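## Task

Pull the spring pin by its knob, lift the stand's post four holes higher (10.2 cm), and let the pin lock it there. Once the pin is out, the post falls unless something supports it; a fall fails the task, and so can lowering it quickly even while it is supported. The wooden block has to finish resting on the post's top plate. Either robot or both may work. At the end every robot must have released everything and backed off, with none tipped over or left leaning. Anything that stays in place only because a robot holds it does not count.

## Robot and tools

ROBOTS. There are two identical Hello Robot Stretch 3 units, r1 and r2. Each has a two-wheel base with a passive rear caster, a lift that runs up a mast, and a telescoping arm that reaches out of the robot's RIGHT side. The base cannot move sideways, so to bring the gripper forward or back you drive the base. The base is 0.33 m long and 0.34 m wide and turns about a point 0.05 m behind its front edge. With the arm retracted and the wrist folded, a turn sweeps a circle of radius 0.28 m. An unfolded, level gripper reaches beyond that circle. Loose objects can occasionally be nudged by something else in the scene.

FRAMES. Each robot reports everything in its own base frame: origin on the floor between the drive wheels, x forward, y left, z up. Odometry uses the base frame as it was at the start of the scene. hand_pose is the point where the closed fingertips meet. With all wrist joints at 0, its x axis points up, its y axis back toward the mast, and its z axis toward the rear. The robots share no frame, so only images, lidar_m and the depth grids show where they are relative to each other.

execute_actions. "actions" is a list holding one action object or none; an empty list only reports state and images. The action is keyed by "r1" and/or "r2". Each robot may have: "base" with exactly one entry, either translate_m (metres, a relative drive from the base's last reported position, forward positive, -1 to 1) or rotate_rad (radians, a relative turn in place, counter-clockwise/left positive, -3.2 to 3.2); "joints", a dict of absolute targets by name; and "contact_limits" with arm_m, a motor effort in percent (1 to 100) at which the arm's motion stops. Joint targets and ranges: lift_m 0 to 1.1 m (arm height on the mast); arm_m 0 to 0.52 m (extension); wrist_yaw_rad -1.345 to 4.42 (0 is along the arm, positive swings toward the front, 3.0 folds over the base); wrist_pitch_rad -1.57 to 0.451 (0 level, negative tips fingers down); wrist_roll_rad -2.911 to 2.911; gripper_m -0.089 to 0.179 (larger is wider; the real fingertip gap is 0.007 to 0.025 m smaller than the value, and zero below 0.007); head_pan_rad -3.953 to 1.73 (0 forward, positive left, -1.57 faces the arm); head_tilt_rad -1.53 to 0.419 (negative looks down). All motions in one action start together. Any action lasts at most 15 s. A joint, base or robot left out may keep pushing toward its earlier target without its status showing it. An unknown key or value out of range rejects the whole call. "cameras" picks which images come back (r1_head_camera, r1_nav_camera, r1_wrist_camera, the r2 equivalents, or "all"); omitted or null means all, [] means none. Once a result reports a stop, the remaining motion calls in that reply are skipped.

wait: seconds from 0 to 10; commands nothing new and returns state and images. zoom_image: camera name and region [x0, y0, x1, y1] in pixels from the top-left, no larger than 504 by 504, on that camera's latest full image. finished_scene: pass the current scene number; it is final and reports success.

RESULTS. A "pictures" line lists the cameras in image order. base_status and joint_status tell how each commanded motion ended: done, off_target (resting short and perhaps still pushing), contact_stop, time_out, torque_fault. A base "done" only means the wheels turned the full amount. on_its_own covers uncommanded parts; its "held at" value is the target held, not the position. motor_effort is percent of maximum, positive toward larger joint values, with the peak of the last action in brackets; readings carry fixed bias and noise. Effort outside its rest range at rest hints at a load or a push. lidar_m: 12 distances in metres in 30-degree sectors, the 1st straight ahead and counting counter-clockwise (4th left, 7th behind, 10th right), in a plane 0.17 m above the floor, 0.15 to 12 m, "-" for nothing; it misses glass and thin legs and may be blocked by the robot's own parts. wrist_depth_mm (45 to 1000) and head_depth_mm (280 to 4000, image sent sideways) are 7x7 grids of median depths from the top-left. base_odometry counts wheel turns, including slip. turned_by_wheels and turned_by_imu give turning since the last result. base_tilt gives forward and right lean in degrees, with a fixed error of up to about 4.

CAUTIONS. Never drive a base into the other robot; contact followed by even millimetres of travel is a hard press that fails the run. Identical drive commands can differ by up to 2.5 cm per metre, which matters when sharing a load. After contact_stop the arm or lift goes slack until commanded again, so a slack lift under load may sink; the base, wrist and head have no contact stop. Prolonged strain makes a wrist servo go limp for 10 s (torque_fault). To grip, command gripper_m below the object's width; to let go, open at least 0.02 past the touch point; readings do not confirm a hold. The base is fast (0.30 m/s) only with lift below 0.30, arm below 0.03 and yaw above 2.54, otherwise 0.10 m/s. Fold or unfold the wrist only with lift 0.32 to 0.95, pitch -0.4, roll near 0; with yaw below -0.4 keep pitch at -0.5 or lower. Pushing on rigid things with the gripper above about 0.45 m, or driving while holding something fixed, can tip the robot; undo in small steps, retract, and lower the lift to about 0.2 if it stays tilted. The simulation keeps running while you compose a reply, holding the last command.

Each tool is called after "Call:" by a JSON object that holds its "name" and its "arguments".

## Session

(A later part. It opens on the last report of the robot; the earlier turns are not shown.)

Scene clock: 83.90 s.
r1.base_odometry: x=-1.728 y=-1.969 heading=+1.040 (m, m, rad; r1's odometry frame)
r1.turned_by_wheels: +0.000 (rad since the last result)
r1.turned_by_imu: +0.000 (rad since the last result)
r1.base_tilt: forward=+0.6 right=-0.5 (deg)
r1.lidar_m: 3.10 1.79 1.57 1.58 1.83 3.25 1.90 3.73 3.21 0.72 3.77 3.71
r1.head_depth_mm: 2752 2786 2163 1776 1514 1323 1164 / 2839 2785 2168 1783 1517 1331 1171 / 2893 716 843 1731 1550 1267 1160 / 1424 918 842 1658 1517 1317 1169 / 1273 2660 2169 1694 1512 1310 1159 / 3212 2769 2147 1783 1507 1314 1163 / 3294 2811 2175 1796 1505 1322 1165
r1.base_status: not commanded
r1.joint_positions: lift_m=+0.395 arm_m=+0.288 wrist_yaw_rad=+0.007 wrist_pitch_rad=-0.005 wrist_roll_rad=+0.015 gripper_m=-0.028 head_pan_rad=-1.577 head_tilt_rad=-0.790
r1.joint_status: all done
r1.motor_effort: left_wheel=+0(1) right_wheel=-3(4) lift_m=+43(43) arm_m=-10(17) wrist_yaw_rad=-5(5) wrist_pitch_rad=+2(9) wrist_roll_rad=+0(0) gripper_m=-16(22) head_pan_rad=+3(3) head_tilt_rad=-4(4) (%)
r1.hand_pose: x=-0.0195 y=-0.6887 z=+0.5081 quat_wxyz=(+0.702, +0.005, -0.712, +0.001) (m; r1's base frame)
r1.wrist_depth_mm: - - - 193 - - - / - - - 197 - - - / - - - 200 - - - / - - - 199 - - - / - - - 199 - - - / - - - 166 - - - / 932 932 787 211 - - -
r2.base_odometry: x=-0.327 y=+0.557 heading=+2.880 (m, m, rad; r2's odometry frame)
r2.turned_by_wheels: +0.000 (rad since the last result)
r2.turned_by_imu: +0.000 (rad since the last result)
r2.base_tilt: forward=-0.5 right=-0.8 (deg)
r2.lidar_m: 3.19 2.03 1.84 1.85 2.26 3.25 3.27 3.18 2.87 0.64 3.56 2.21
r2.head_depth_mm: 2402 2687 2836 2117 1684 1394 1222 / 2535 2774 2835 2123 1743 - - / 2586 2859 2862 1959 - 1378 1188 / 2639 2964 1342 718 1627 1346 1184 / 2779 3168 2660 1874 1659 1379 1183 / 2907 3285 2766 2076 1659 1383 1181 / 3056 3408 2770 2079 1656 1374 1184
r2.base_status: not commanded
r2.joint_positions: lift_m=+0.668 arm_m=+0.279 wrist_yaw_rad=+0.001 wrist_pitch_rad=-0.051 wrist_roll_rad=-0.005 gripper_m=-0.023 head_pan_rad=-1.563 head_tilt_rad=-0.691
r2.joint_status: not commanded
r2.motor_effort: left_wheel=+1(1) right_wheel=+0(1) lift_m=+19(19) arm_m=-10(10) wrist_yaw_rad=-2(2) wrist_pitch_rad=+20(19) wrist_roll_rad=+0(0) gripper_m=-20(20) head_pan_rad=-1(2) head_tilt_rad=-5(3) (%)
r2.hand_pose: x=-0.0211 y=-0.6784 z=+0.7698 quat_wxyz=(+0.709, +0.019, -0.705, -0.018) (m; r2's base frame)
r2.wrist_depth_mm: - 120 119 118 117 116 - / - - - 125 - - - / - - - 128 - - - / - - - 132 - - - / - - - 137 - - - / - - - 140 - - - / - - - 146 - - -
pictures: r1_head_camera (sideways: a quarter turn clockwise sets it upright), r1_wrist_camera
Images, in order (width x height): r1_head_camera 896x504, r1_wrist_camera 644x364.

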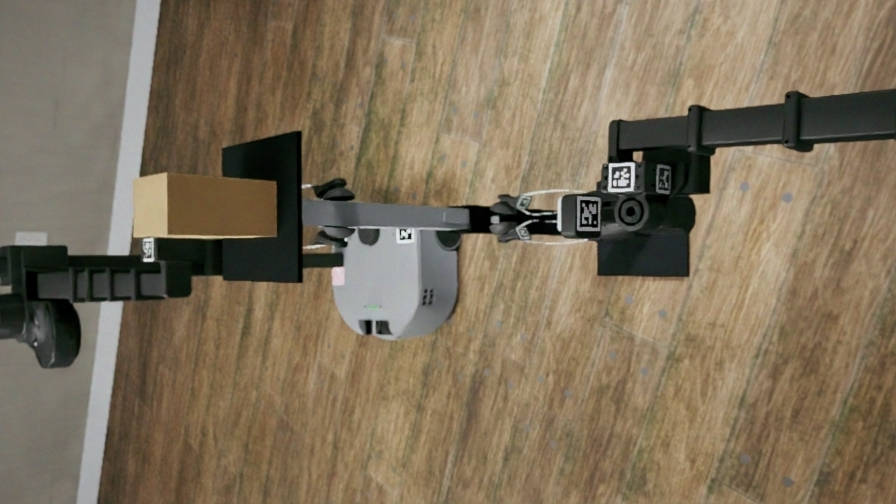

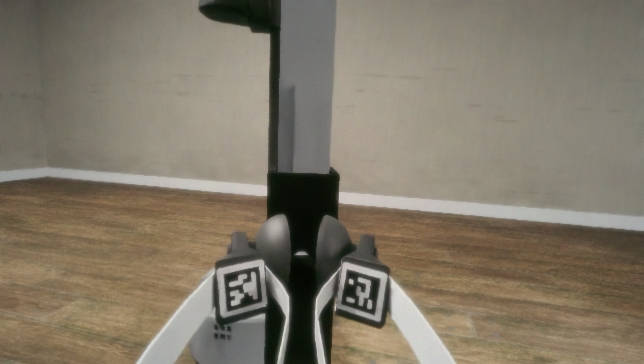

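Call:
{"name": "execute_actions", "arguments": {"actions": [{"r1":{"joints":{"gripper_m":0.06}},"r2":{"joints":{"lift_m":0.683}}}], "cameras": ["r2_wrist_camera"]}}

Call:
{"name": "execute_actions", "arguments": {"actions": [{"r1":{"joints":{"arm_m":0.303,"lift_m":0.385,"wrist_pitch_rad":-0.03}}}], "cameras": []}}

Call:
{"name": "execute_actions", "arguments": {"actions": [{"r1":{"joints":{"gripper_m":-0.035}}}], "cameras": ["r1_wrist_camera"]}}

Call:
{"name": "execute_actions", "arguments": {"actions": [{"r1":{"joints":{"arm_m":0.291}}}], "cameras": ["r1_wrist_camera"]}}

Scene clock: 89.17 s.
r1.base_odometry: x=-1.728 y=-1.969 heading=+1.039 (m, m, rad; r1's odometry frame)
r1.turned_by_wheels: +0.000 (rad since the last result)
r1.turned_by_imu: +0.001 (rad since the last result)
r1.base_tilt: forward=+0.5 right=-0.7 (deg)
r1.lidar_m: 3.10 1.79 1.58 1.58 1.84 3.28 1.90 3.69 3.22 0.72 3.76 3.70
r1.head_depth_mm: 2793 2807 2167 1784 1521 1314 1160 / 2801 2750 2168 1793 1522 1329 1174 / 2924 715 882 1752 1552 1265 1157 / 2864 826 1712 1675 1499 1309 1157 / 1279 2666 2168 1693 1502 1317 1164 / 3214 2841 2159 1807 1522 1313 1161 / 3296 2791 2197 1772 1516 1309 1167
r1.base_status: not commanded
r1.joint_positions: lift_m=+0.395 arm_m=+0.287 wrist_yaw_rad=+0.003 wrist_pitch_rad=-0.018 wrist_roll_rad=+0.015 gripper_m=+0.060 head_pan_rad=-1.577 head_tilt_rad=-0.790
r1.joint_status: all done
r1.motor_effort: left_wheel=-1(0) right_wheel=+0(3) lift_m=+43(43) arm_m=-7(10) wrist_yaw_rad=-1(4) wrist_pitch_rad=+8(8) wrist_roll_rad=+0(0) gripper_m=+1(80) head_pan_rad=+3(3) head_tilt_rad=-5(5) (%)
r1.hand_pose: x=-0.0207 y=-0.6882 z=+0.5047 quat_wxyz=(+0.702, +0.008, -0.712, -0.006) (m; r1's base frame)
r1.wrist_depth_mm: - - - 192 - - - / - - - 195 - - - / - - - 200 - - - / - - - 198 - - - / - - - 201 - - - / - - 798 206 - - - / 924 915 807 212 921 1000 -
r2.base_odometry: x=-0.327 y=+0.557 heading=+2.880 (m, m, rad; r2's odometry frame)
r2.turned_by_wheels: +0.000 (rad since the last result)
r2.turned_by_imu: +0.001 (rad since the last result)
r2.base_tilt: forward=-0.5 right=-0.8 (deg)
r2.lidar_m: 3.18 2.03 1.84 1.85 2.26 3.25 3.25 3.18 2.88 0.64 3.55 2.21
r2.head_depth_mm: 2417 2682 2882 2134 1681 1397 1221 / 2507 2799 2880 2119 1725 - - / 2595 2914 2799 1974 - 1392 1184 / 2664 2969 1345 717 1614 1346 1181 / 2797 3141 2649 1882 1662 1388 1181 / 2893 3232 2786 2091 1661 1381 1187 / 2992 3432 2806 2077 1654 1376 1179
r2.base_status: not commanded
r2.joint_positions: lift_m=+0.682 arm_m=+0.279 wrist_yaw_rad=+0.001 wrist_pitch_rad=-0.092 wrist_roll_rad=-0.005 gripper_m=-0.020 head_pan_rad=-1.563 head_tilt_rad=-0.691
r2.joint_status: all done
r2.on_its_own: wrist_pitch_rad is at rest, and its effort (+35) is outside its rest range (-20 to +32)
r2.motor_effort: left_wheel=+0(0) right_wheel=-1(1) lift_m=+33(34) arm_m=-9(10) wrist_yaw_rad=-2(2) wrist_pitch_rad=+35(36) wrist_roll_rad=+0(0) gripper_m=-19(21) head_pan_rad=-1(3) head_tilt_rad=-5(3) (%)
r2.hand_pose: x=-0.0211 y=-0.6767 z=+0.7736 quat_wxyz=(+0.709, +0.033, -0.704, -0.032) (m; r2's base frame)
r2.wrist_depth_mm: - 114 113 111 110 108 - / - - - 123 - - - / - - - 127 - - - / - - - 132 - - - / - - - 137 - - - / - - - 142 - - - / - - - 150 - - -
pictures: r2_wrist_camera
Images, in order (width x height): r2_wrist_camera 644x364.

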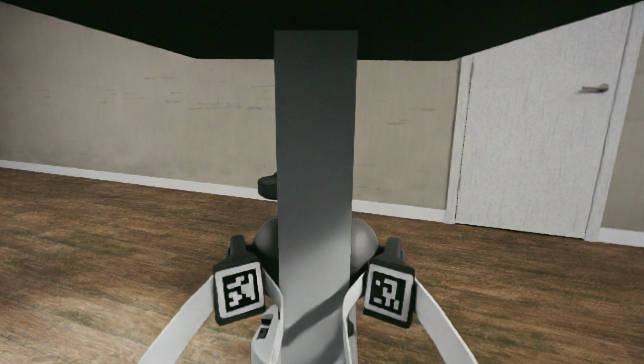

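Scene clock: 90.13 s.
r1.base_odometry: x=-1.728 y=-1.969 heading=+1.039 (m, m, rad; r1's odometry frame)
r1.turned_by_wheels: +0.000 (rad since the last result)
r1.turned_by_imu: +0.000 (rad since the last result)
r1.base_tilt: forward=+0.5 right=-0.6 (deg)
r1.lidar_m: 3.10 1.79 1.57 1.58 1.84 3.27 1.90 3.69 3.21 0.72 3.76 3.71
r1.head_depth_mm: 2803 2734 2180 1782 1505 1315 1159 / 2819 2758 2166 1798 1503 1299 1159 / 2909 710 880 1752 1544 1267 1162 / 2817 824 1722 1660 1501 1320 1163 / 1283 2683 2170 1700 1509 1316 1155 / 3177 2801 2190 1796 1518 1315 1162 / 3252 2802 2192 1792 1518 1323 1162
r1.base_status: not commanded
r1.joint_positions: lift_m=+0.385 arm_m=+0.303 wrist_yaw_rad=+0.002 wrist_pitch_rad=-0.048 wrist_roll_rad=+0.015 gripper_m=+0.060 head_pan_rad=-1.577 head_tilt_rad=-0.790
r1.joint_status: all done
r1.motor_effort: left_wheel=-1(1) right_wheel=+0(1) lift_m=+26(40) arm_m=+6(7) wrist_yaw_rad=+0(1) wrist_pitch_rad=+8(8) wrist_roll_rad=+0(0) gripper_m=+0(1) head_pan_rad=+3(3) head_tilt_rad=-5(4) (%)
r1.hand_pose: x=-0.0208 y=-0.7023 z=+0.4876 quat_wxyz=(+0.702, +0.018, -0.712, -0.017) (m; r1's base frame)
r1.wrist_depth_mm: - - - 174 - - - / - - - 179 - - - / - - - 181 - - - / - - - 181 - - - / - - - 184 - - - / - - 777 193 - - - / 844 882 816 198 892 942 979
r2.base_odometry: x=-0.327 y=+0.557 heading=+2.880 (m, m, rad; r2's odometry frame)
r2.turned_by_wheels: +0.000 (rad since the last result)
r2.turned_by_imu: +0.000 (rad since the last result)
r2.base_tilt: forward=-0.5 right=-0.7 (deg)
r2.lidar_m: 3.19 2.04 1.84 1.85 2.25 3.26 3.26 3.19 2.87 0.64 3.54 2.21
r2.head_depth_mm: 2422 2691 2851 2145 1686 1399 1216 / 2506 2758 2850 2122 1732 - - / 2587 2930 2806 1970 - 1385 1188 / 2631 2953 1364 713 1571 1347 1188 / 2771 3179 2683 1888 1675 1375 1183 / 2889 3266 2812 2077 1655 1381 1180 / 3045 3462 2735 2069 1659 1376 1174
r2.base_status: not commanded
r2.joint_positions: lift_m=+0.682 arm_m=+0.279 wrist_yaw_rad=+0.001 wrist_pitch_rad=-0.092 wrist_roll_rad=-0.005 gripper_m=-0.020 head_pan_rad=-1.563 head_tilt_rad=-0.691
r2.joint_status: not commanded
r2.on_its_own: wrist_pitch_rad is at rest, and its effort (+35) is outside its rest range (-20 to +32)
r2.motor_effort: left_wheel=+0(0) right_wheel=-1(1) lift_m=+33(33) arm_m=-9(10) wrist_yaw_rad=-2(2) wrist_pitch_rad=+35(35) wrist_roll_rad=+0(0) gripper_m=-20(20) head_pan_rad=-2(3) head_tilt_rad=-5(4) (%)
r2.hand_pose: x=-0.0211 y=-0.6767 z=+0.7736 quat_wxyz=(+0.709, +0.033, -0.704, -0.032) (m; r2's base frame)
r2.wrist_depth_mm: - 114 113 111 110 108 - / - - - 122 - - - / - - - 127 - - - / - - - 132 - - - / - - - 137 - - - / - - - 142 - - - / - - - 150 - - -
pictures: none
No camera images: the call's "cameras" was empty. Leave "cameras" out to get every camera's image.

Scene clock: 91.57 s.
r1.base_odometry: x=-1.728 y=-1.969 heading=+1.040 (m, m, rad; r1's odometry frame)
r1.turned_by_wheels: +0.000 (rad since the last result)
r1.turned_by_imu: +0.000 (rad since the last result)
r1.base_tilt: forward=+0.4 right=-0.7 (deg)
r1.lidar_m: 3.10 1.78 1.57 1.58 1.83 3.26 1.90 3.70 3.22 0.72 3.75 3.71
r1.head_depth_mm: 2822 2792 2132 1782 1513 1311 1166 / 2846 2770 2176 1784 1518 1308 1155 / 2936 715 885 1750 1546 1263 1163 / 2865 913 1717 1657 1513 1306 1162 / 1277 2644 2192 1712 1514 1311 1160 / 3237 2729 2172 1777 1525 1326 1166 / 3335 2752 2167 1776 1520 1305 1164
r1.base_status: not commanded
r1.joint_positions: lift_m=+0.385 arm_m=+0.303 wrist_yaw_rad=+0.008 wrist_pitch_rad=-0.050 wrist_roll_rad=+0.015 gripper_m=-0.034 head_pan_rad=-1.577 head_tilt_rad=-0.790
r1.joint_status: all done
r1.motor_effort: left_wheel=+0(1) right_wheel=-3(2) lift_m=+26(27) arm_m=+7(7) wrist_yaw_rad=-5(4) wrist_pitch_rad=+9(9) wrist_roll_rad=+0(0) gripper_m=-21(96) head_pan_rad=+3(3) head_tilt_rad=-5(4) (%)
r1.hand_pose: x=-0.0195 y=-0.7023 z=+0.4872 quat_wxyz=(+0.702, +0.020, -0.712, -0.015) (m; r1's base frame)
r1.wrist_depth_mm: - - - 175 - - - / - - - 178 - - - / - - - 181 - - - / - - - 181 - - - / - - - 160 - - - / - - - 191 - - - / 857 881 802 199 898 910 944
r2.base_odometry: x=-0.327 y=+0.557 heading=+2.880 (m, m, rad; r2's odometry frame)
r2.turned_by_wheels: +0.000 (rad since the last result)
r2.turned_by_imu: +0.000 (rad since the last result)
r2.base_tilt: forward=-0.5 right=-0.8 (deg)
r2.lidar_m: 3.19 2.04 1.84 1.85 2.26 3.24 3.28 3.22 2.88 0.64 3.54 2.21
r2.head_depth_mm: 2434 2661 2838 2111 1677 1392 1223 / 2503 2773 2860 2118 1728 - - / 2583 2902 2821 1967 - 1394 1193 / 2620 2966 1366 712 1629 1343 1183 / 2793 3138 2680 1874 1648 1386 1189 / 2897 3328 2777 2076 1657 1379 1182 / 2936 3425 2764 2087 1653 1375 1172
r2.base_status: not commanded
r2.joint_positions: lift_m=+0.682 arm_m=+0.279 wrist_yaw_rad=+0.001 wrist_pitch_rad=-0.092 wrist_roll_rad=-0.005 gripper_m=-0.020 head_pan_rad=-1.563 head_tilt_rad=-0.691
r2.joint_status: not commanded
r2.on_its_own: wrist_pitch_rad is at rest, and its effort (+35) is outside its rest range (-20 to +32)
r2.motor_effort: left_wheel=+0(1) right_wheel=-1(1) lift_m=+33(33) arm_m=-10(9) wrist_yaw_rad=-3(3) wrist_pitch_rad=+35(35) wrist_roll_rad=+0(0) gripper_m=-20(20) head_pan_rad=-3(2) head_tilt_rad=-3(3) (%)
r2.hand_pose: x=-0.0211 y=-0.6767 z=+0.7736 quat_wxyz=(+0.709, +0.033, -0.704, -0.032) (m; r2's base frame)
r2.wrist_depth_mm: - 114 113 112 110 108 - / - - - 122 - - - / - - - 127 - - - / - - - 132 - - - / - - - 137 - - - / - - - 142 - - - / - - - 150 - - -
pictures: r1_wrist_camera
Images, in order (width x height): r1_wrist_camera 644x364.

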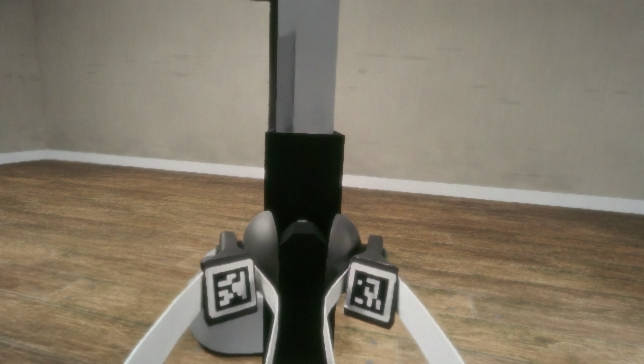

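Scene clock: 92.43 s.
r1.base_odometry: x=-1.728 y=-1.969 heading=+1.040 (m, m, rad; r1's odometry frame)
r1.turned_by_wheels: +0.000 (rad since the last result)
r1.turned_by_imu: +0.000 (rad since the last result)
r1.base_tilt: forward=+0.4 right=-0.6 (deg)
r1.lidar_m: 3.10 1.79 1.58 1.58 1.84 3.28 1.90 3.71 3.22 0.72 3.77 3.71
r1.head_depth_mm: 2786 2774 2163 1774 1501 1306 1166 / 2836 2790 2189 1774 1514 1306 1163 / 2926 712 879 1725 1551 1272 1158 / 2839 911 1723 1675 1509 1314 1159 / 1262 2659 2184 1695 1528 1310 1160 / 3192 2835 2198 1788 1517 1312 1160 / 3300 2781 2171 1784 1518 1318 1166
r1.base_status: not commanded
r1.joint_positions: lift_m=+0.385 arm_m=+0.292 wrist_yaw_rad=+0.008 wrist_pitch_rad=-0.050 wrist_roll_rad=+0.015 gripper_m=-0.031 head_pan_rad=-1.577 head_tilt_rad=-0.790
r1.joint_status: all done
r1.motor_effort: left_wheel=+1(1) right_wheel=-3(5) lift_m=+28(28) arm_m=-13(20) wrist_yaw_rad=-5(5) wrist_pitch_rad=+8(9) wrist_roll_rad=+0(0) gripper_m=-19(23) head_pan_rad=+3(3) head_tilt_rad=-4(5) (%)
r1.hand_pose: x=-0.0195 y=-0.6915 z=+0.4871 quat_wxyz=(+0.702, +0.021, -0.712, -0.015) (m; r1's base frame)
r1.wrist_depth_mm: - - - 184 - - - / - - - 190 - - - / - - - 191 - - - / - - - 192 - - - / - - - 178 - - - / - - - 202 - - - / 838 861 818 212 918 928 982
r2.base_odometry: x=-0.327 y=+0.557 heading=+2.880 (m, m, rad; r2's odometry frame)
r2.turned_by_wheels: +0.000 (rad since the last result)
r2.turned_by_imu: +0.000 (rad since the last result)
r2.base_tilt: forward=-0.5 right=-0.8 (deg)
r2.lidar_m: 3.18 2.03 1.84 1.85 2.26 3.25 3.27 3.21 2.88 0.64 3.56 2.21
r2.head_depth_mm: 2416 2678 2875 2125 1692 1401 1221 / 2522 2807 2870 2119 1737 - - / 2600 2902 2826 1969 - 1387 1188 / 2638 2969 1352 712 1618 1345 1185 / 2802 3164 2673 1876 1666 1378 1177 / 2881 3293 2825 2079 1661 1382 1180 / 3007 3417 2795 2081 1659 1382 1180
r2.base_status: not commanded
r2.joint_positions: lift_m=+0.682 arm_m=+0.279 wrist_yaw_rad=+0.001 wrist_pitch_rad=-0.092 wrist_roll_rad=-0.005 gripper_m=-0.020 head_pan_rad=-1.563 head_tilt_rad=-0.691
r2.joint_status: not commanded
r2.on_its_own: wrist_pitch_rad is at rest, and its effort (+35) is outside its rest range (-20 to +32)
r2.motor_effort: left_wheel=+0(0) right_wheel=-1(0) lift_m=+33(33) arm_m=-9(10) wrist_yaw_rad=-2(2) wrist_pitch_rad=+35(35) wrist_roll_rad=+0(0) gripper_m=-20(20) head_pan_rad=-3(3) head_tilt_rad=-5(4) (%)
r2.hand_pose: x=-0.0211 y=-0.6767 z=+0.7736 quat_wxyz=(+0.709, +0.033, -0.704, -0.032) (m; r2's base frame)
r2.wrist_depth_mm: - 114 113 112 110 108 - / - - - 122 - - - / - - - 126 - - - / - - - 132 - - - / - - - 137 - - - / - - - 142 - - - / - - - 150 - - -
pictures: r1_wrist_camera
Images, in order (width x height): r1_wrist_camera 644x364.

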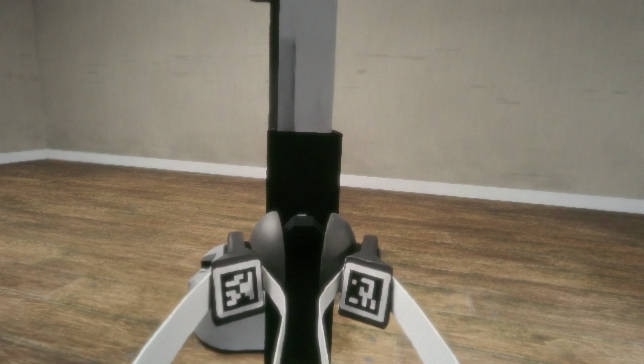

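Call:
{"name": "execute_actions", "arguments": {"actions": [{"r2":{"joints":{"lift_m":0.677}}}], "cameras": ["r1_wrist_camera"]}}

Scene clock: 95.10 s.
r1.base_odometry: x=-1.728 y=-1.969 heading=+1.040 (m, m, rad; r1's odometry frame)
r1.turned_by_wheels: +0.000 (rad since the last result)
r1.turned_by_imu: +0.000 (rad since the last result)
r1.base_tilt: forward=+0.4 right=-0.5 (deg)
r1.lidar_m: 3.10 1.79 1.57 1.57 1.84 3.26 1.90 3.70 3.21 0.72 3.78 3.71
r1.head_depth_mm: 2789 2783 2152 1787 1518 1313 1157 / 2864 2743 2160 1779 1522 1308 1162 / 2950 715 879 1735 1543 1272 1160 / 2852 915 841 1661 1513 1311 1162 / 1265 2677 2168 1686 1507 1312 1158 / 3142 2808 2167 1790 1519 1318 1168 / 3300 2779 2175 1795 1503 1318 1165
r1.base_status: not commanded
r1.joint_positions: lift_m=+0.385 arm_m=+0.292 wrist_yaw_rad=+0.008 wrist_pitch_rad=-0.050 wrist_roll_rad=+0.015 gripper_m=-0.031 head_pan_rad=-1.577 head_tilt_rad=-0.790
r1.joint_status: not commanded
r1.motor_effort: left_wheel=+0(1) right_wheel=-4(3) lift_m=+28(28) arm_m=-12(13) wrist_yaw_rad=-3(5) wrist_pitch_rad=+8(9) wrist_roll_rad=+0(0) gripper_m=-20(18) head_pan_rad=+3(3) head_tilt_rad=-4(5) (%)
r1.hand_pose: x=-0.0195 y=-0.6915 z=+0.4871 quat_wxyz=(+0.702, +0.021, -0.712, -0.015) (m; r1's base frame)
r1.wrist_depth_mm: - - - 184 - - - / - - - 188 - - - / - - - 192 - - - / - - - 193 - - - / - - - 177 - - - / - - - 203 - - - / 821 862 804 521 909 922 972
r2.base_odometry: x=-0.327 y=+0.557 heading=+2.880 (m, m, rad; r2's odometry frame)
r2.turned_by_wheels: +0.000 (rad since the last result)
r2.turned_by_imu: +0.000 (rad since the last result)
r2.base_tilt: forward=-0.5 right=-0.8 (deg)
r2.lidar_m: 3.20 2.03 1.83 1.85 2.26 3.24 3.25 3.19 2.88 0.64 3.55 2.21
r2.head_depth_mm: 2416 2658 2843 2121 1693 1393 1211 / 2530 2810 2875 2104 1737 - - / 2567 2880 2843 1969 - 1396 1193 / 2626 2982 1359 714 1618 1343 1181 / 2807 3156 2636 1883 1664 1383 1183 / 2892 3308 2765 2092 1668 1375 1181 / 2994 3471 2773 2076 1658 1380 1168
r2.base_status: not commanded
r2.joint_positions: lift_m=+0.677 arm_m=+0.279 wrist_yaw_rad=+0.001 wrist_pitch_rad=-0.078 wrist_roll_rad=-0.005 gripper_m=-0.020 head_pan_rad=-1.563 head_tilt_rad=-0.691
r2.joint_status: all done
r2.motor_effort: left_wheel=-1(0) right_wheel=-1(0) lift_m=+21(31) arm_m=-9(9) wrist_yaw_rad=-3(2) wrist_pitch_rad=+30(35) wrist_roll_rad=+0(0) gripper_m=-19(19) head_pan_rad=-2(2) head_tilt_rad=-3(4) (%)
r2.hand_pose: x=-0.0211 y=-0.6773 z=+0.7716 quat_wxyz=(+0.709, +0.029, -0.704, -0.027) (m; r2's base frame)
r2.wrist_depth_mm: - 117 115 114 113 111 - / - - - 123 - - - / - - - 128 - - - / - - - 132 - - - / - - - 137 - - - / - - - 142 - - - / - - - 148 - - -
pictures: r1_wrist_camera
Images, in order (width x height): r1_wrist_camera 644x364.

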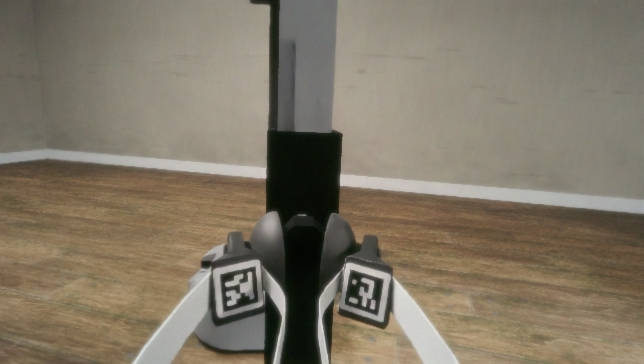

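Call:
{"name": "execute_actions", "arguments": {"actions": [{"r1":{"joints":{"gripper_m":0.06}},"r2":{"joints":{"lift_m":0.6805}}}], "cameras": []}}

Call:
{"name": "execute_actions", "arguments": {"actions": [{"r1":{"base":{"translate_m":0.004},"joints":{"arm_m":0.309,"lift_m":0.391}}}], "cameras": []}}

Call:
{"name": "execute_actions", "arguments": {"actions": [{"r1":{"joints":{"gripper_m":-0.035}}}], "cameras": ["r1_wrist_camera"]}}

Call:
{"name": "execute_actions", "arguments": {"actions": [{"r1":{"joints":{"arm_m":0.295}}}], "cameras": ["r1_wrist_camera"]}}

Scene clock: 100.93 s.
r1.base_odometry: x=-1.728 y=-1.969 heading=+1.039 (m, m, rad; r1's odometry frame)
r1.turned_by_wheels: +0.000 (rad since the last result)
r1.turned_by_imu: +0.000 (rad since the last result)
r1.base_tilt: forward=+0.4 right=-0.7 (deg)
r1.lidar_m: 3.09 1.78 1.58 1.58 1.84 3.27 1.90 3.70 3.23 0.72 3.76 3.71
r1.head_depth_mm: 2782 2802 2157 1786 1506 1315 1166 / 2853 2793 2186 1763 1515 1314 1165 / 2939 713 880 1743 1549 1266 1160 / 2843 824 1721 1665 1510 1310 1165 / 1267 2676 2168 1693 1499 1313 1159 / 3264 2796 2167 1784 1509 1310 1164 / 3177 2803 2155 1794 1522 1323 1159
r1.base_status: not commanded
r1.joint_positions: lift_m=+0.385 arm_m=+0.291 wrist_yaw_rad=+0.003 wrist_pitch_rad=-0.049 wrist_roll_rad=+0.015 gripper_m=+0.060 head_pan_rad=-1.577 head_tilt_rad=-0.790
r1.joint_status: all done
r1.motor_effort: left_wheel=-1(0) right_wheel=+0(3) lift_m=+27(29) arm_m=-7(12) wrist_yaw_rad=-1(5) wrist_pitch_rad=+8(8) wrist_roll_rad=+0(0) gripper_m=+0(79) head_pan_rad=+3(3) head_tilt_rad=-4(5) (%)
r1.hand_pose: x=-0.0207 y=-0.6912 z=+0.4874 quat_wxyz=(+0.702, +0.018, -0.712, -0.017) (m; r1's base frame)
r1.wrist_depth_mm: - - - 185 - - - / - - - 190 - - - / - - - 193 - - - / - - - 190 - - - / - - - 194 - - - / - - 769 205 - - - / 863 884 802 211 880 964 942
r2.base_odometry: x=-0.327 y=+0.557 heading=+2.880 (m, m, rad; r2's odometry frame)
r2.turned_by_wheels: +0.000 (rad since the last result)
r2.turned_by_imu: +0.000 (rad since the last result)
r2.base_tilt: forward=-0.6 right=-0.8 (deg)
r2.lidar_m: 3.18 2.03 1.84 1.85 2.25 3.24 3.27 3.19 2.88 0.64 3.54 2.20
r2.head_depth_mm: 2406 2665 2863 2113 1697 1405 1224 / 2505 2790 2870 2117 1710 - - / 2636 2892 2795 1969 - 1396 1193 / 2656 2961 1352 713 1578 1345 1186 / 2792 3155 2658 1886 1662 1383 1179 / 2899 3267 2788 2084 1646 1385 1175 / 3015 3420 2798 2075 1651 1366 1176
r2.base_status: not commanded
r2.joint_positions: lift_m=+0.680 arm_m=+0.279 wrist_yaw_rad=+0.001 wrist_pitch_rad=-0.085 wrist_roll_rad=-0.005 gripper_m=-0.020 head_pan_rad=-1.563 head_tilt_rad=-0.691
r2.joint_status: all done
r2.on_its_own: wrist_pitch_rad is at rest, and its effort (+33) is outside its rest range (-20 to +32)
r2.motor_effort: left_wheel=+0(1) right_wheel=-1(0) lift_m=+32(34) arm_m=-9(9) wrist_yaw_rad=-3(3) wrist_pitch_rad=+33(34) wrist_roll_rad=+0(0) gripper_m=-20(20) head_pan_rad=-3(3) head_tilt_rad=-4(4) (%)
r2.hand_pose: x=-0.0211 y=-0.6770 z=+0.7727 quat_wxyz=(+0.709, +0.031, -0.704, -0.030) (m; r2's base frame)
r2.wrist_depth_mm: - 115 114 113 111 110 - / - - - 123 - - - / - - - 127 - - - / - - - 132 - - - / - - - 136 - - - / - - - 142 - - - / - - - 149 - - -
pictures: none
No camera images: the call's "cameras" was empty. Leave "cameras" out to get every camera's image.

Scene clock: 102.03 s.
r1.base_odometry: x=-1.726 y=-1.965 heading=+1.039 (m, m, rad; r1's odometry frame)
r1.turned_by_wheels: +0.000 (rad since the last result)
r1.turned_by_imu: +0.000 (rad since the last result)
r1.base_tilt: forward=+0.4 right=-0.6 (deg)
r1.lidar_m: 3.09 1.79 1.57 1.58 1.84 3.27 1.90 3.72 3.21 0.72 3.76 3.70
r1.head_depth_mm: 2767 2697 2169 1783 1508 1311 1165 / 2876 2801 2172 1767 1495 1313 1174 / 2923 713 881 1735 1548 1280 1160 / 2836 930 1742 1652 1506 1319 1161 / 1273 2631 2187 1702 1506 1325 1166 / 3228 2794 2177 1792 1505 1314 1167 / 3315 2775 2186 1779 1503 1319 1166
r1.base_status: done
r1.joint_positions: lift_m=+0.391 arm_m=+0.309 wrist_yaw_rad=+0.002 wrist_pitch_rad=-0.049 wrist_roll_rad=+0.015 gripper_m=+0.060 head_pan_rad=-1.577 head_tilt_rad=-0.790
r1.joint_status: all done
r1.motor_effort: left_wheel=-2(4) right_wheel=+1(7) lift_m=+44(46) arm_m=+7(5) wrist_yaw_rad=-1(1) wrist_pitch_rad=+8(8) wrist_roll_rad=+0(0) gripper_m=+0(0) head_pan_rad=+3(3) head_tilt_rad=-5(4) (%)
r1.hand_pose: x=-0.0209 y=-0.7083 z=+0.4927 quat_wxyz=(+0.702, +0.018, -0.712, -0.017) (m; r1's base frame)
r1.wrist_depth_mm: - - - 168 - - - / - - - 173 - - - / - - - 177 - - - / - - - 174 - - - / - - - 178 - - - / - - 750 184 - - - / 863 886 789 192 895 967 979
r2.base_odometry: x=-0.327 y=+0.557 heading=+2.880 (m, m, rad; r2's odometry frame)
r2.turned_by_wheels: +0.000 (rad since the last result)
r2.turned_by_imu: +0.000 (rad since the last result)
r2.base_tilt: forward=-0.5 right=-0.7 (deg)
r2.lidar_m: 3.18 2.04 1.84 1.85 2.26 3.25 3.27 3.20 2.88 0.64 3.56 2.21
r2.head_depth_mm: 2419 2677 2838 2119 1689 1393 1214 / 2494 2805 2868 2111 1712 - - / 2612 2918 2832 1949 - 1394 1185 / 2649 2953 1353 715 1578 1347 1187 / 2823 3155 2665 1885 1676 1381 1191 / 2890 3288 2787 2091 1658 1380 1185 / 2995 3432 2788 2062 1651 1379 1177
r2.base_status: not commanded
r2.joint_positions: lift_m=+0.680 arm_m=+0.279 wrist_yaw_rad=+0.001 wrist_pitch_rad=-0.085 wrist_roll_rad=-0.005 gripper_m=-0.020 head_pan_rad=-1.563 head_tilt_rad=-0.691
r2.joint_status: not commanded
r2.on_its_own: wrist_pitch_rad is at rest, and its effort (+33) is outside its rest range (-20 to +32)
r2.motor_effort: left_wheel=+0(0) right_wheel=-1(0) lift_m=+32(32) arm_m=-9(9) wrist_yaw_rad=-2(2) wrist_pitch_rad=+33(33) wrist_roll_rad=+0(0) gripper_m=-20(20) head_pan_rad=-1(3) head_tilt_rad=-5(3) (%)
r2.hand_pose: x=-0.0211 y=-0.6770 z=+0.7727 quat_wxyz=(+0.709, +0.031, -0.704, -0.030) (m; r2's base frame)
r2.wrist_depth_mm: - 116 114 113 111 109 - / - - - 122 - - - / - - - 127 - - - / - - - 132 - - - / - - - 137 - - - / - - - 142 - - - / - - - 149 - - -
pictures: none
No camera images: the call's "cameras" was empty. Leave "cameras" out to get every camera's image.

Scene clock: 103.47 s.
r1.base_odometry: x=-1.726 y=-1.965 heading=+1.039 (m, m, rad; r1's odometry frame)
r1.turned_by_wheels: +0.000 (rad since the last result)
r1.turned_by_imu: +0.000 (rad since the last result)
r1.base_tilt: forward=+0.4 right=-0.8 (deg)
r1.lidar_m: 3.08 1.79 1.57 1.58 1.84 3.25 1.90 3.71 3.21 0.72 3.76 3.71
r1.head_depth_mm: 2773 2723 2151 1772 1517 1319 1157 / 2905 2778 2169 1777 1515 1311 1171 / 2938 712 885 1738 1552 1278 1155 / 2867 929 1744 1662 1516 1310 1167 / 1277 2702 2182 1697 1506 1312 1168 / 3237 2753 2171 1789 1501 1322 1164 / 3310 2764 2183 1801 1510 1313 1167
r1.base_status: not commanded
r1.joint_positions: lift_m=+0.391 arm_m=+0.309 wrist_yaw_rad=+0.003 wrist_pitch_rad=-0.051 wrist_roll_rad=+0.015 gripper_m=-0.034 head_pan_rad=-1.577 head_tilt_rad=-0.790
r1.joint_status: all done
r1.motor_effort: left_wheel=-2(2) right_wheel=+4(4) lift_m=+44(44) arm_m=+7(6) wrist_yaw_rad=+0(1) wrist_pitch_rad=+9(9) wrist_roll_rad=+0(0) gripper_m=-23(97) head_pan_rad=+3(3) head_tilt_rad=-5(5) (%)
r1.hand_pose: x=-0.0208 y=-0.7082 z=+0.4924 quat_wxyz=(+0.702, +0.019, -0.712, -0.017) (m; r1's base frame)
r1.wrist_depth_mm: - - - 169 - - - / - - - 173 - - - / - - - 176 - - - / - - - 174 - - - / - - - 178 - - - / - - - 164 - - - / 891 887 786 191 891 944 975
r2.base_odometry: x=-0.327 y=+0.557 heading=+2.880 (m, m, rad; r2's odometry frame)
r2.turned_by_wheels: +0.000 (rad since the last result)
r2.turned_by_imu: +0.000 (rad since the last result)
r2.base_tilt: forward=-0.5 right=-0.7 (deg)
r2.lidar_m: 3.20 2.03 1.84 1.85 2.26 3.24 3.28 3.18 2.87 0.64 3.56 2.21
r2.head_depth_mm: 2424 2660 2873 2119 1686 1406 1217 / 2513 2785 2827 2119 1714 - - / 2586 2900 2830 1969 - 1393 1186 / 2633 2942 1347 712 1619 1345 1183 / 2809 3157 2670 1877 1663 1378 1182 / 2897 3307 2783 2085 1660 1376 1180 / 2997 3437 2774 2077 1652 1370 1177
r2.base_status: not commanded
r2.joint_positions: lift_m=+0.680 arm_m=+0.279 wrist_yaw_rad=+0.001 wrist_pitch_rad=-0.085 wrist_roll_rad=-0.005 gripper_m=-0.020 head_pan_rad=-1.563 head_tilt_rad=-0.691
r2.joint_status: not commanded
r2.on_its_own: wrist_pitch_rad is at rest, and its effort (+33) is outside its rest range (-20 to +32)
r2.motor_effort: left_wheel=+0(0) right_wheel=-1(1) lift_m=+32(32) arm_m=-10(9) wrist_yaw_rad=-3(2) wrist_pitch_rad=+33(33) wrist_roll_rad=+0(0) gripper_m=-19(20) head_pan_rad=-2(4) head_tilt_rad=-4(4) (%)
r2.hand_pose: x=-0.0211 y=-0.6770 z=+0.7727 quat_wxyz=(+0.709, +0.031, -0.704, -0.030) (m; r2's base frame)
r2.wrist_depth_mm: - 116 114 113 111 109 - / - - - 123 - - - / - - - 127 - - - / - - - 132 - - - / - - - 137 - - - / - - - 142 - - - / - - - 150 - - -
pictures: r1_wrist_camera
Images, in order (width x height): r1_wrist_camera 644x364.

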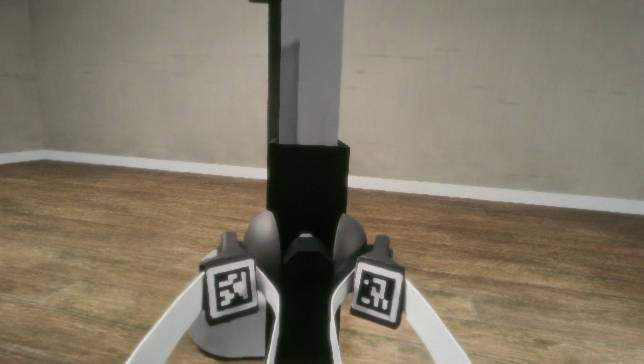

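Scene clock: 104.50 s.
r1.base_odometry: x=-1.726 y=-1.965 heading=+1.039 (m, m, rad; r1's odometry frame)
r1.turned_by_wheels: +0.000 (rad since the last result)
r1.turned_by_imu: +0.000 (rad since the last result)
r1.base_tilt: forward=+0.5 right=-0.7 (deg)
r1.lidar_m: 3.09 1.79 1.57 1.58 1.83 3.26 1.91 3.69 3.23 0.72 3.75 3.70
r1.head_depth_mm: 2743 2759 2182 1774 1508 1304 1165 / 2874 2772 2171 1782 1512 1315 1160 / 2925 715 884 1740 1545 1261 1167 / 2841 931 1754 1650 1505 1323 1168 / 1269 2641 2187 1719 1519 1315 1164 / 3222 2761 2172 1771 1525 1320 1164 / 3329 2780 2165 1796 1510 1310 1165
r1.base_status: not commanded
r1.joint_positions: lift_m=+0.391 arm_m=+0.296 wrist_yaw_rad=-0.001 wrist_pitch_rad=-0.046 wrist_roll_rad=+0.015 gripper_m=-0.031 head_pan_rad=-1.577 head_tilt_rad=-0.790
r1.joint_status: all done
r1.motor_effort: left_wheel=-1(3) right_wheel=+2(5) lift_m=+43(43) arm_m=-14(17) wrist_yaw_rad=+2(1) wrist_pitch_rad=+7(9) wrist_roll_rad=+0(0) gripper_m=-19(21) head_pan_rad=+3(3) head_tilt_rad=-4(4) (%)
r1.hand_pose: x=-0.0216 y=-0.6958 z=+0.4936 quat_wxyz=(+0.702, +0.016, -0.712, -0.017) (m; r1's base frame)
r1.wrist_depth_mm: - - - 180 - - - / - - - 185 - - - / - - - 187 - - - / - - - 187 - - - / - - - 189 - - - / - - - 176 - - - / 883 905 798 206 943 982 946
r2.base_odometry: x=-0.327 y=+0.557 heading=+2.880 (m, m, rad; r2's odometry frame)
r2.turned_by_wheels: +0.000 (rad since the last result)
r2.turned_by_imu: +0.000 (rad since the last result)
r2.base_tilt: forward=-0.5 right=-0.7 (deg)
r2.lidar_m: 3.18 2.03 1.84 1.85 2.26 3.26 3.27 3.19 2.87 0.64 3.56 2.21
r2.head_depth_mm: 2406 2652 2845 2126 1685 1401 1218 / 2515 2777 2860 2114 1716 - - / 2615 2912 2840 1968 - 1385 1182 / 2626 2968 1344 713 1618 1340 1184 / 2817 3182 2678 1886 1664 1381 1179 / 2916 3263 2784 2074 1653 1375 1180 / 3010 3425 2764 2067 1661 1376 1176
r2.base_status: not commanded
r2.joint_positions: lift_m=+0.680 arm_m=+0.279 wrist_yaw_rad=+0.001 wrist_pitch_rad=-0.085 wrist_roll_rad=-0.005 gripper_m=-0.020 head_pan_rad=-1.563 head_tilt_rad=-0.691
r2.joint_status: not commanded
r2.on_its_own: wrist_pitch_rad is at rest, and its effort (+33) is outside its rest range (-20 to +32)
r2.motor_effort: left_wheel=+0(0) right_wheel=-1(1) lift_m=+32(32) arm_m=-9(9) wrist_yaw_rad=-2(2) wrist_pitch_rad=+33(33) wrist_roll_rad=+0(0) gripper_m=-20(19) head_pan_rad=-3(2) head_tilt_rad=-3(3) (%)
r2.hand_pose: x=-0.0211 y=-0.6770 z=+0.7727 quat_wxyz=(+0.709, +0.031, -0.704, -0.030) (m; r2's base frame)
r2.wrist_depth_mm: - 116 114 113 111 110 - / - - - 123 - - - / - - - 127 - - - / - - - 132 - - - / - - - 137 - - - / - - - 142 - - - / - - - 150 - - -
pictures: r1_wrist_camera
Images, in order (width x height): r1_wrist_camera 644x364.

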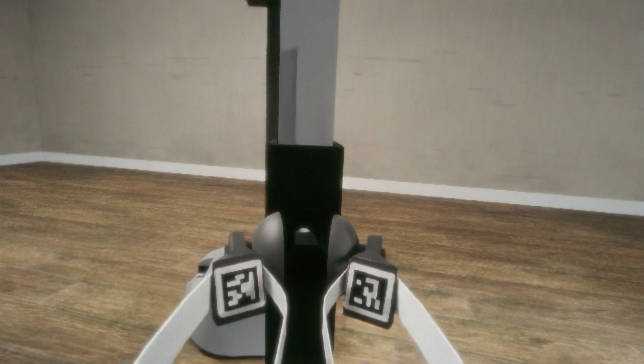

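Call:
{"name": "execute_actions", "arguments": {"actions": [{"r2":{"joints":{"lift_m":0.6785}},"r1":{"joints":{"gripper_m":-0.045}}}], "cameras": ["r1_wrist_camera"]}}

Call:
{"name": "execute_actions", "arguments": {"actions": [{"r1":{"joints":{"arm_m":0.288}}}], "cameras": ["r1_wrist_camera","r1_head_camera"]}}

Call:
{"name": "zoom_image", "arguments": {"camera": "r1_head_camera", "region": [440,170,560,260]}}

Scene clock: 109.77 s.
r1.base_odometry: x=-1.726 y=-1.965 heading=+1.039 (m, m, rad; r1's odometry frame)
r1.turned_by_wheels: +0.000 (rad since the last result)
r1.turned_by_imu: +0.001 (rad since the last result)
r1.base_tilt: forward=+0.4 right=-0.6 (deg)
r1.lidar_m: 3.10 1.79 1.57 1.57 1.83 3.29 1.91 3.71 3.22 0.72 3.76 3.71
r1.head_depth_mm: 2788 2799 2162 1785 1517 1305 1164 / 2904 2761 2154 1786 1518 1322 1161 / 2991 713 882 1731 1554 1270 1161 / 2818 930 1737 1661 1510 1314 1156 / 1268 2658 2156 1706 1509 1316 1162 / 3238 2755 2188 1802 1512 1314 1167 / 3282 2761 2199 1808 1516 1321 1169
r1.base_status: not commanded
r1.joint_positions: lift_m=+0.391 arm_m=+0.296 wrist_yaw_rad=-0.001 wrist_pitch_rad=-0.046 wrist_roll_rad=+0.015 gripper_m=-0.044 head_pan_rad=-1.577 head_tilt_rad=-0.790
r1.joint_status: all done
r1.motor_effort: left_wheel=-1(2) right_wheel=+1(1) lift_m=+44(44) arm_m=-14(15) wrist_yaw_rad=+0(1) wrist_pitch_rad=+7(7) wrist_roll_rad=+0(1) gripper_m=-24(79) head_pan_rad=+3(3) head_tilt_rad=-4(5) (%)
r1.hand_pose: x=-0.0216 y=-0.6958 z=+0.4936 quat_wxyz=(+0.702, +0.016, -0.712, -0.017) (m; r1's base frame)
r1.wrist_depth_mm: - - - 181 - - - / - - - 186 - - - / - - - 190 - - - / - - - 186 - - - / - - - 190 - - - / - - - 177 - - - / 862 904 777 207 906 946 987
r2.base_odometry: x=-0.327 y=+0.557 heading=+2.880 (m, m, rad; r2's odometry frame)
r2.turned_by_wheels: +0.000 (rad since the last result)
r2.turned_by_imu: +0.000 (rad since the last result)
r2.base_tilt: forward=-0.5 right=-0.7 (deg)
r2.lidar_m: 3.17 2.03 1.84 1.86 2.26 3.26 3.27 3.20 2.88 0.64 3.54 2.21
r2.head_depth_mm: 2410 2670 2799 2129 1691 1400 1218 / 2509 2792 2863 2134 1741 - - / 2601 2860 2835 1975 - 1385 1190 / 2623 2967 1349 712 1612 1341 1184 / 2779 3119 2674 1885 1675 1382 1185 / 2881 3272 2804 2084 1668 1372 1180 / 2985 3426 2782 2077 1652 1372 1175
r2.base_status: not commanded
r2.joint_positions: lift_m=+0.678 arm_m=+0.279 wrist_yaw_rad=+0.001 wrist_pitch_rad=-0.081 wrist_roll_rad=-0.005 gripper_m=-0.020 head_pan_rad=-1.563 head_tilt_rad=-0.691
r2.joint_status: all done
r2.motor_effort: left_wheel=+0(1) right_wheel=-1(1) lift_m=+22(31) arm_m=-10(9) wrist_yaw_rad=-3(2) wrist_pitch_rad=+31(33) wrist_roll_rad=+0(0) gripper_m=-19(20) head_pan_rad=+0(3) head_tilt_rad=-4(4) (%)
r2.hand_pose: x=-0.0211 y=-0.6772 z=+0.7724 quat_wxyz=(+0.709, +0.030, -0.704, -0.028) (m; r2's base frame)
r2.wrist_depth_mm: - 117 115 114 112 111 - / - - - 123 - - - / - - - 127 - - - / - - - 132 - - - / - - - 137 - - - / - - - 142 - - - / - - - 150 - - -
pictures: r1_wrist_camera
Images, in order (width x height): r1_wrist_camera 644x364.

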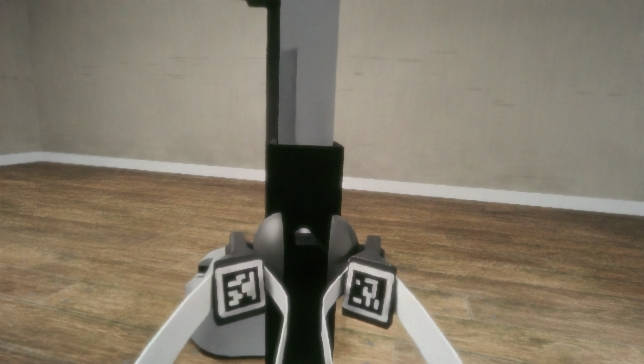

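Scene clock: 110.50 s.
r1.base_odometry: x=-1.726 y=-1.965 heading=+1.039 (m, m, rad; r1's odometry frame)
r1.turned_by_wheels: +0.000 (rad since the last result)
r1.turned_by_imu: +0.000 (rad since the last result)
r1.base_tilt: forward=+0.5 right=-0.6 (deg)
r1.lidar_m: 3.11 1.78 1.57 1.57 1.84 3.25 1.91 3.70 3.22 0.72 3.75 3.71
r1.head_depth_mm: 2779 2741 2133 1780 1512 1313 1162 / 2894 2756 2191 1782 1515 1313 1162 / 2925 714 883 1728 1557 1262 1167 / 2831 930 1745 1661 1507 1319 1165 / 1263 2664 2180 1700 1516 1316 1164 / 3178 2769 2177 1790 1511 1312 1165 / 3369 2772 2162 1781 1521 1321 1167
r1.base_status: not commanded
r1.joint_positions: lift_m=+0.391 arm_m=+0.289 wrist_yaw_rad=-0.001 wrist_pitch_rad=-0.045 wrist_roll_rad=+0.015 gripper_m=-0.041 head_pan_rad=-1.577 head_tilt_rad=-0.790
r1.joint_status: all done
r1.motor_effort: left_wheel=-2(2) right_wheel=+1(2) lift_m=+43(44) arm_m=-12(16) wrist_yaw_rad=+1(0) wrist_pitch_rad=+6(7) wrist_roll_rad=+0(0) gripper_m=-23(23) head_pan_rad=+3(2) head_tilt_rad=-4(5) (%)
r1.hand_pose: x=-0.0217 y=-0.6886 z=+0.4938 quat_wxyz=(+0.702, +0.016, -0.712, -0.017) (m; r1's base frame)
r1.wrist_depth_mm: - - - 187 - - - / - - - 190 - - - / - - - 195 - - - / - - - 194 - - - / - - - 199 - - - / - - - 206 - - - / 884 877 788 215 926 938 961
r2.base_odometry: x=-0.327 y=+0.557 heading=+2.880 (m, m, rad; r2's odometry frame)
r2.turned_by_wheels: +0.000 (rad since the last result)
r2.turned_by_imu: +0.000 (rad since the last result)
r2.base_tilt: forward=-0.5 right=-0.9 (deg)
r2.lidar_m: 3.19 2.03 1.84 1.85 2.26 3.25 3.27 3.21 2.88 0.64 3.54 2.21
r2.head_depth_mm: 2408 2691 2844 2120 1687 1403 1221 / 2517 2786 2880 2122 1740 - - / 2593 2869 2804 1970 - 1395 1190 / 2683 2948 1350 714 1624 1336 1183 / 2785 3172 2674 1888 1666 1383 1181 / 2899 3281 2772 2088 1665 1383 1184 / 3025 3464 2793 2055 1657 1378 1183
r2.base_status: not commanded
r2.joint_positions: lift_m=+0.678 arm_m=+0.279 wrist_yaw_rad=+0.001 wrist_pitch_rad=-0.081 wrist_roll_rad=-0.005 gripper_m=-0.020 head_pan_rad=-1.563 head_tilt_rad=-0.691
r2.joint_status: not commanded
r2.motor_effort: left_wheel=+0(0) right_wheel=-1(1) lift_m=+22(22) arm_m=-10(9) wrist_yaw_rad=-3(2) wrist_pitch_rad=+31(31) wrist_roll_rad=+0(0) gripper_m=-20(20) head_pan_rad=-4(4) head_tilt_rad=-4(4) (%)
r2.hand_pose: x=-0.0211 y=-0.6772 z=+0.7724 quat_wxyz=(+0.709, +0.030, -0.704, -0.028) (m; r2's base frame)
r2.wrist_depth_mm: - 116 115 114 113 111 - / - - - 123 - - - / - - - 127 - - - / - - - 132 - - - / - - - 137 - - - / - - - 142 - - - / - - - 150 - - -
pictures: r1_head_camera (sideways: a quarter turn clockwise sets it upright), r1_wrist_camera
Images, in order (width x height): r1_head_camera 896x504, r1_wrist_camera 644x364.

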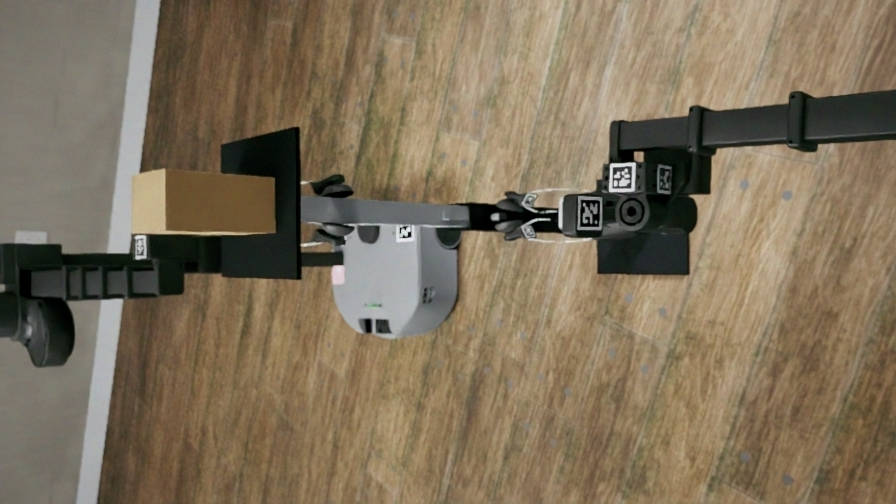

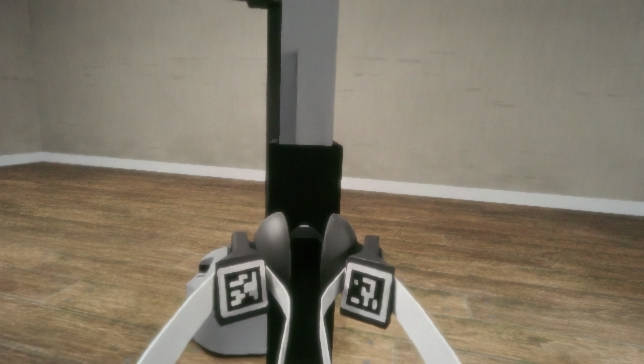

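Region (440, 170, 560, 260) of r1_head_camera's 896x504 image, scaled by 4.200, with more detail than that image has; it fills the top 378 rows of this view, and the rest is white.

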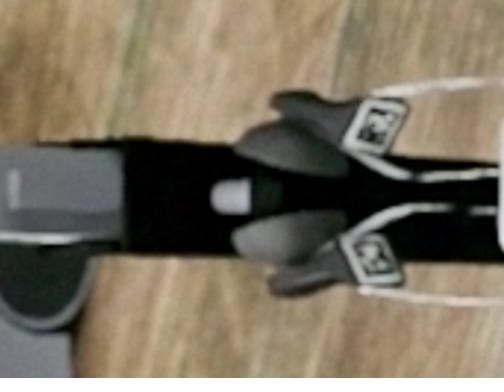

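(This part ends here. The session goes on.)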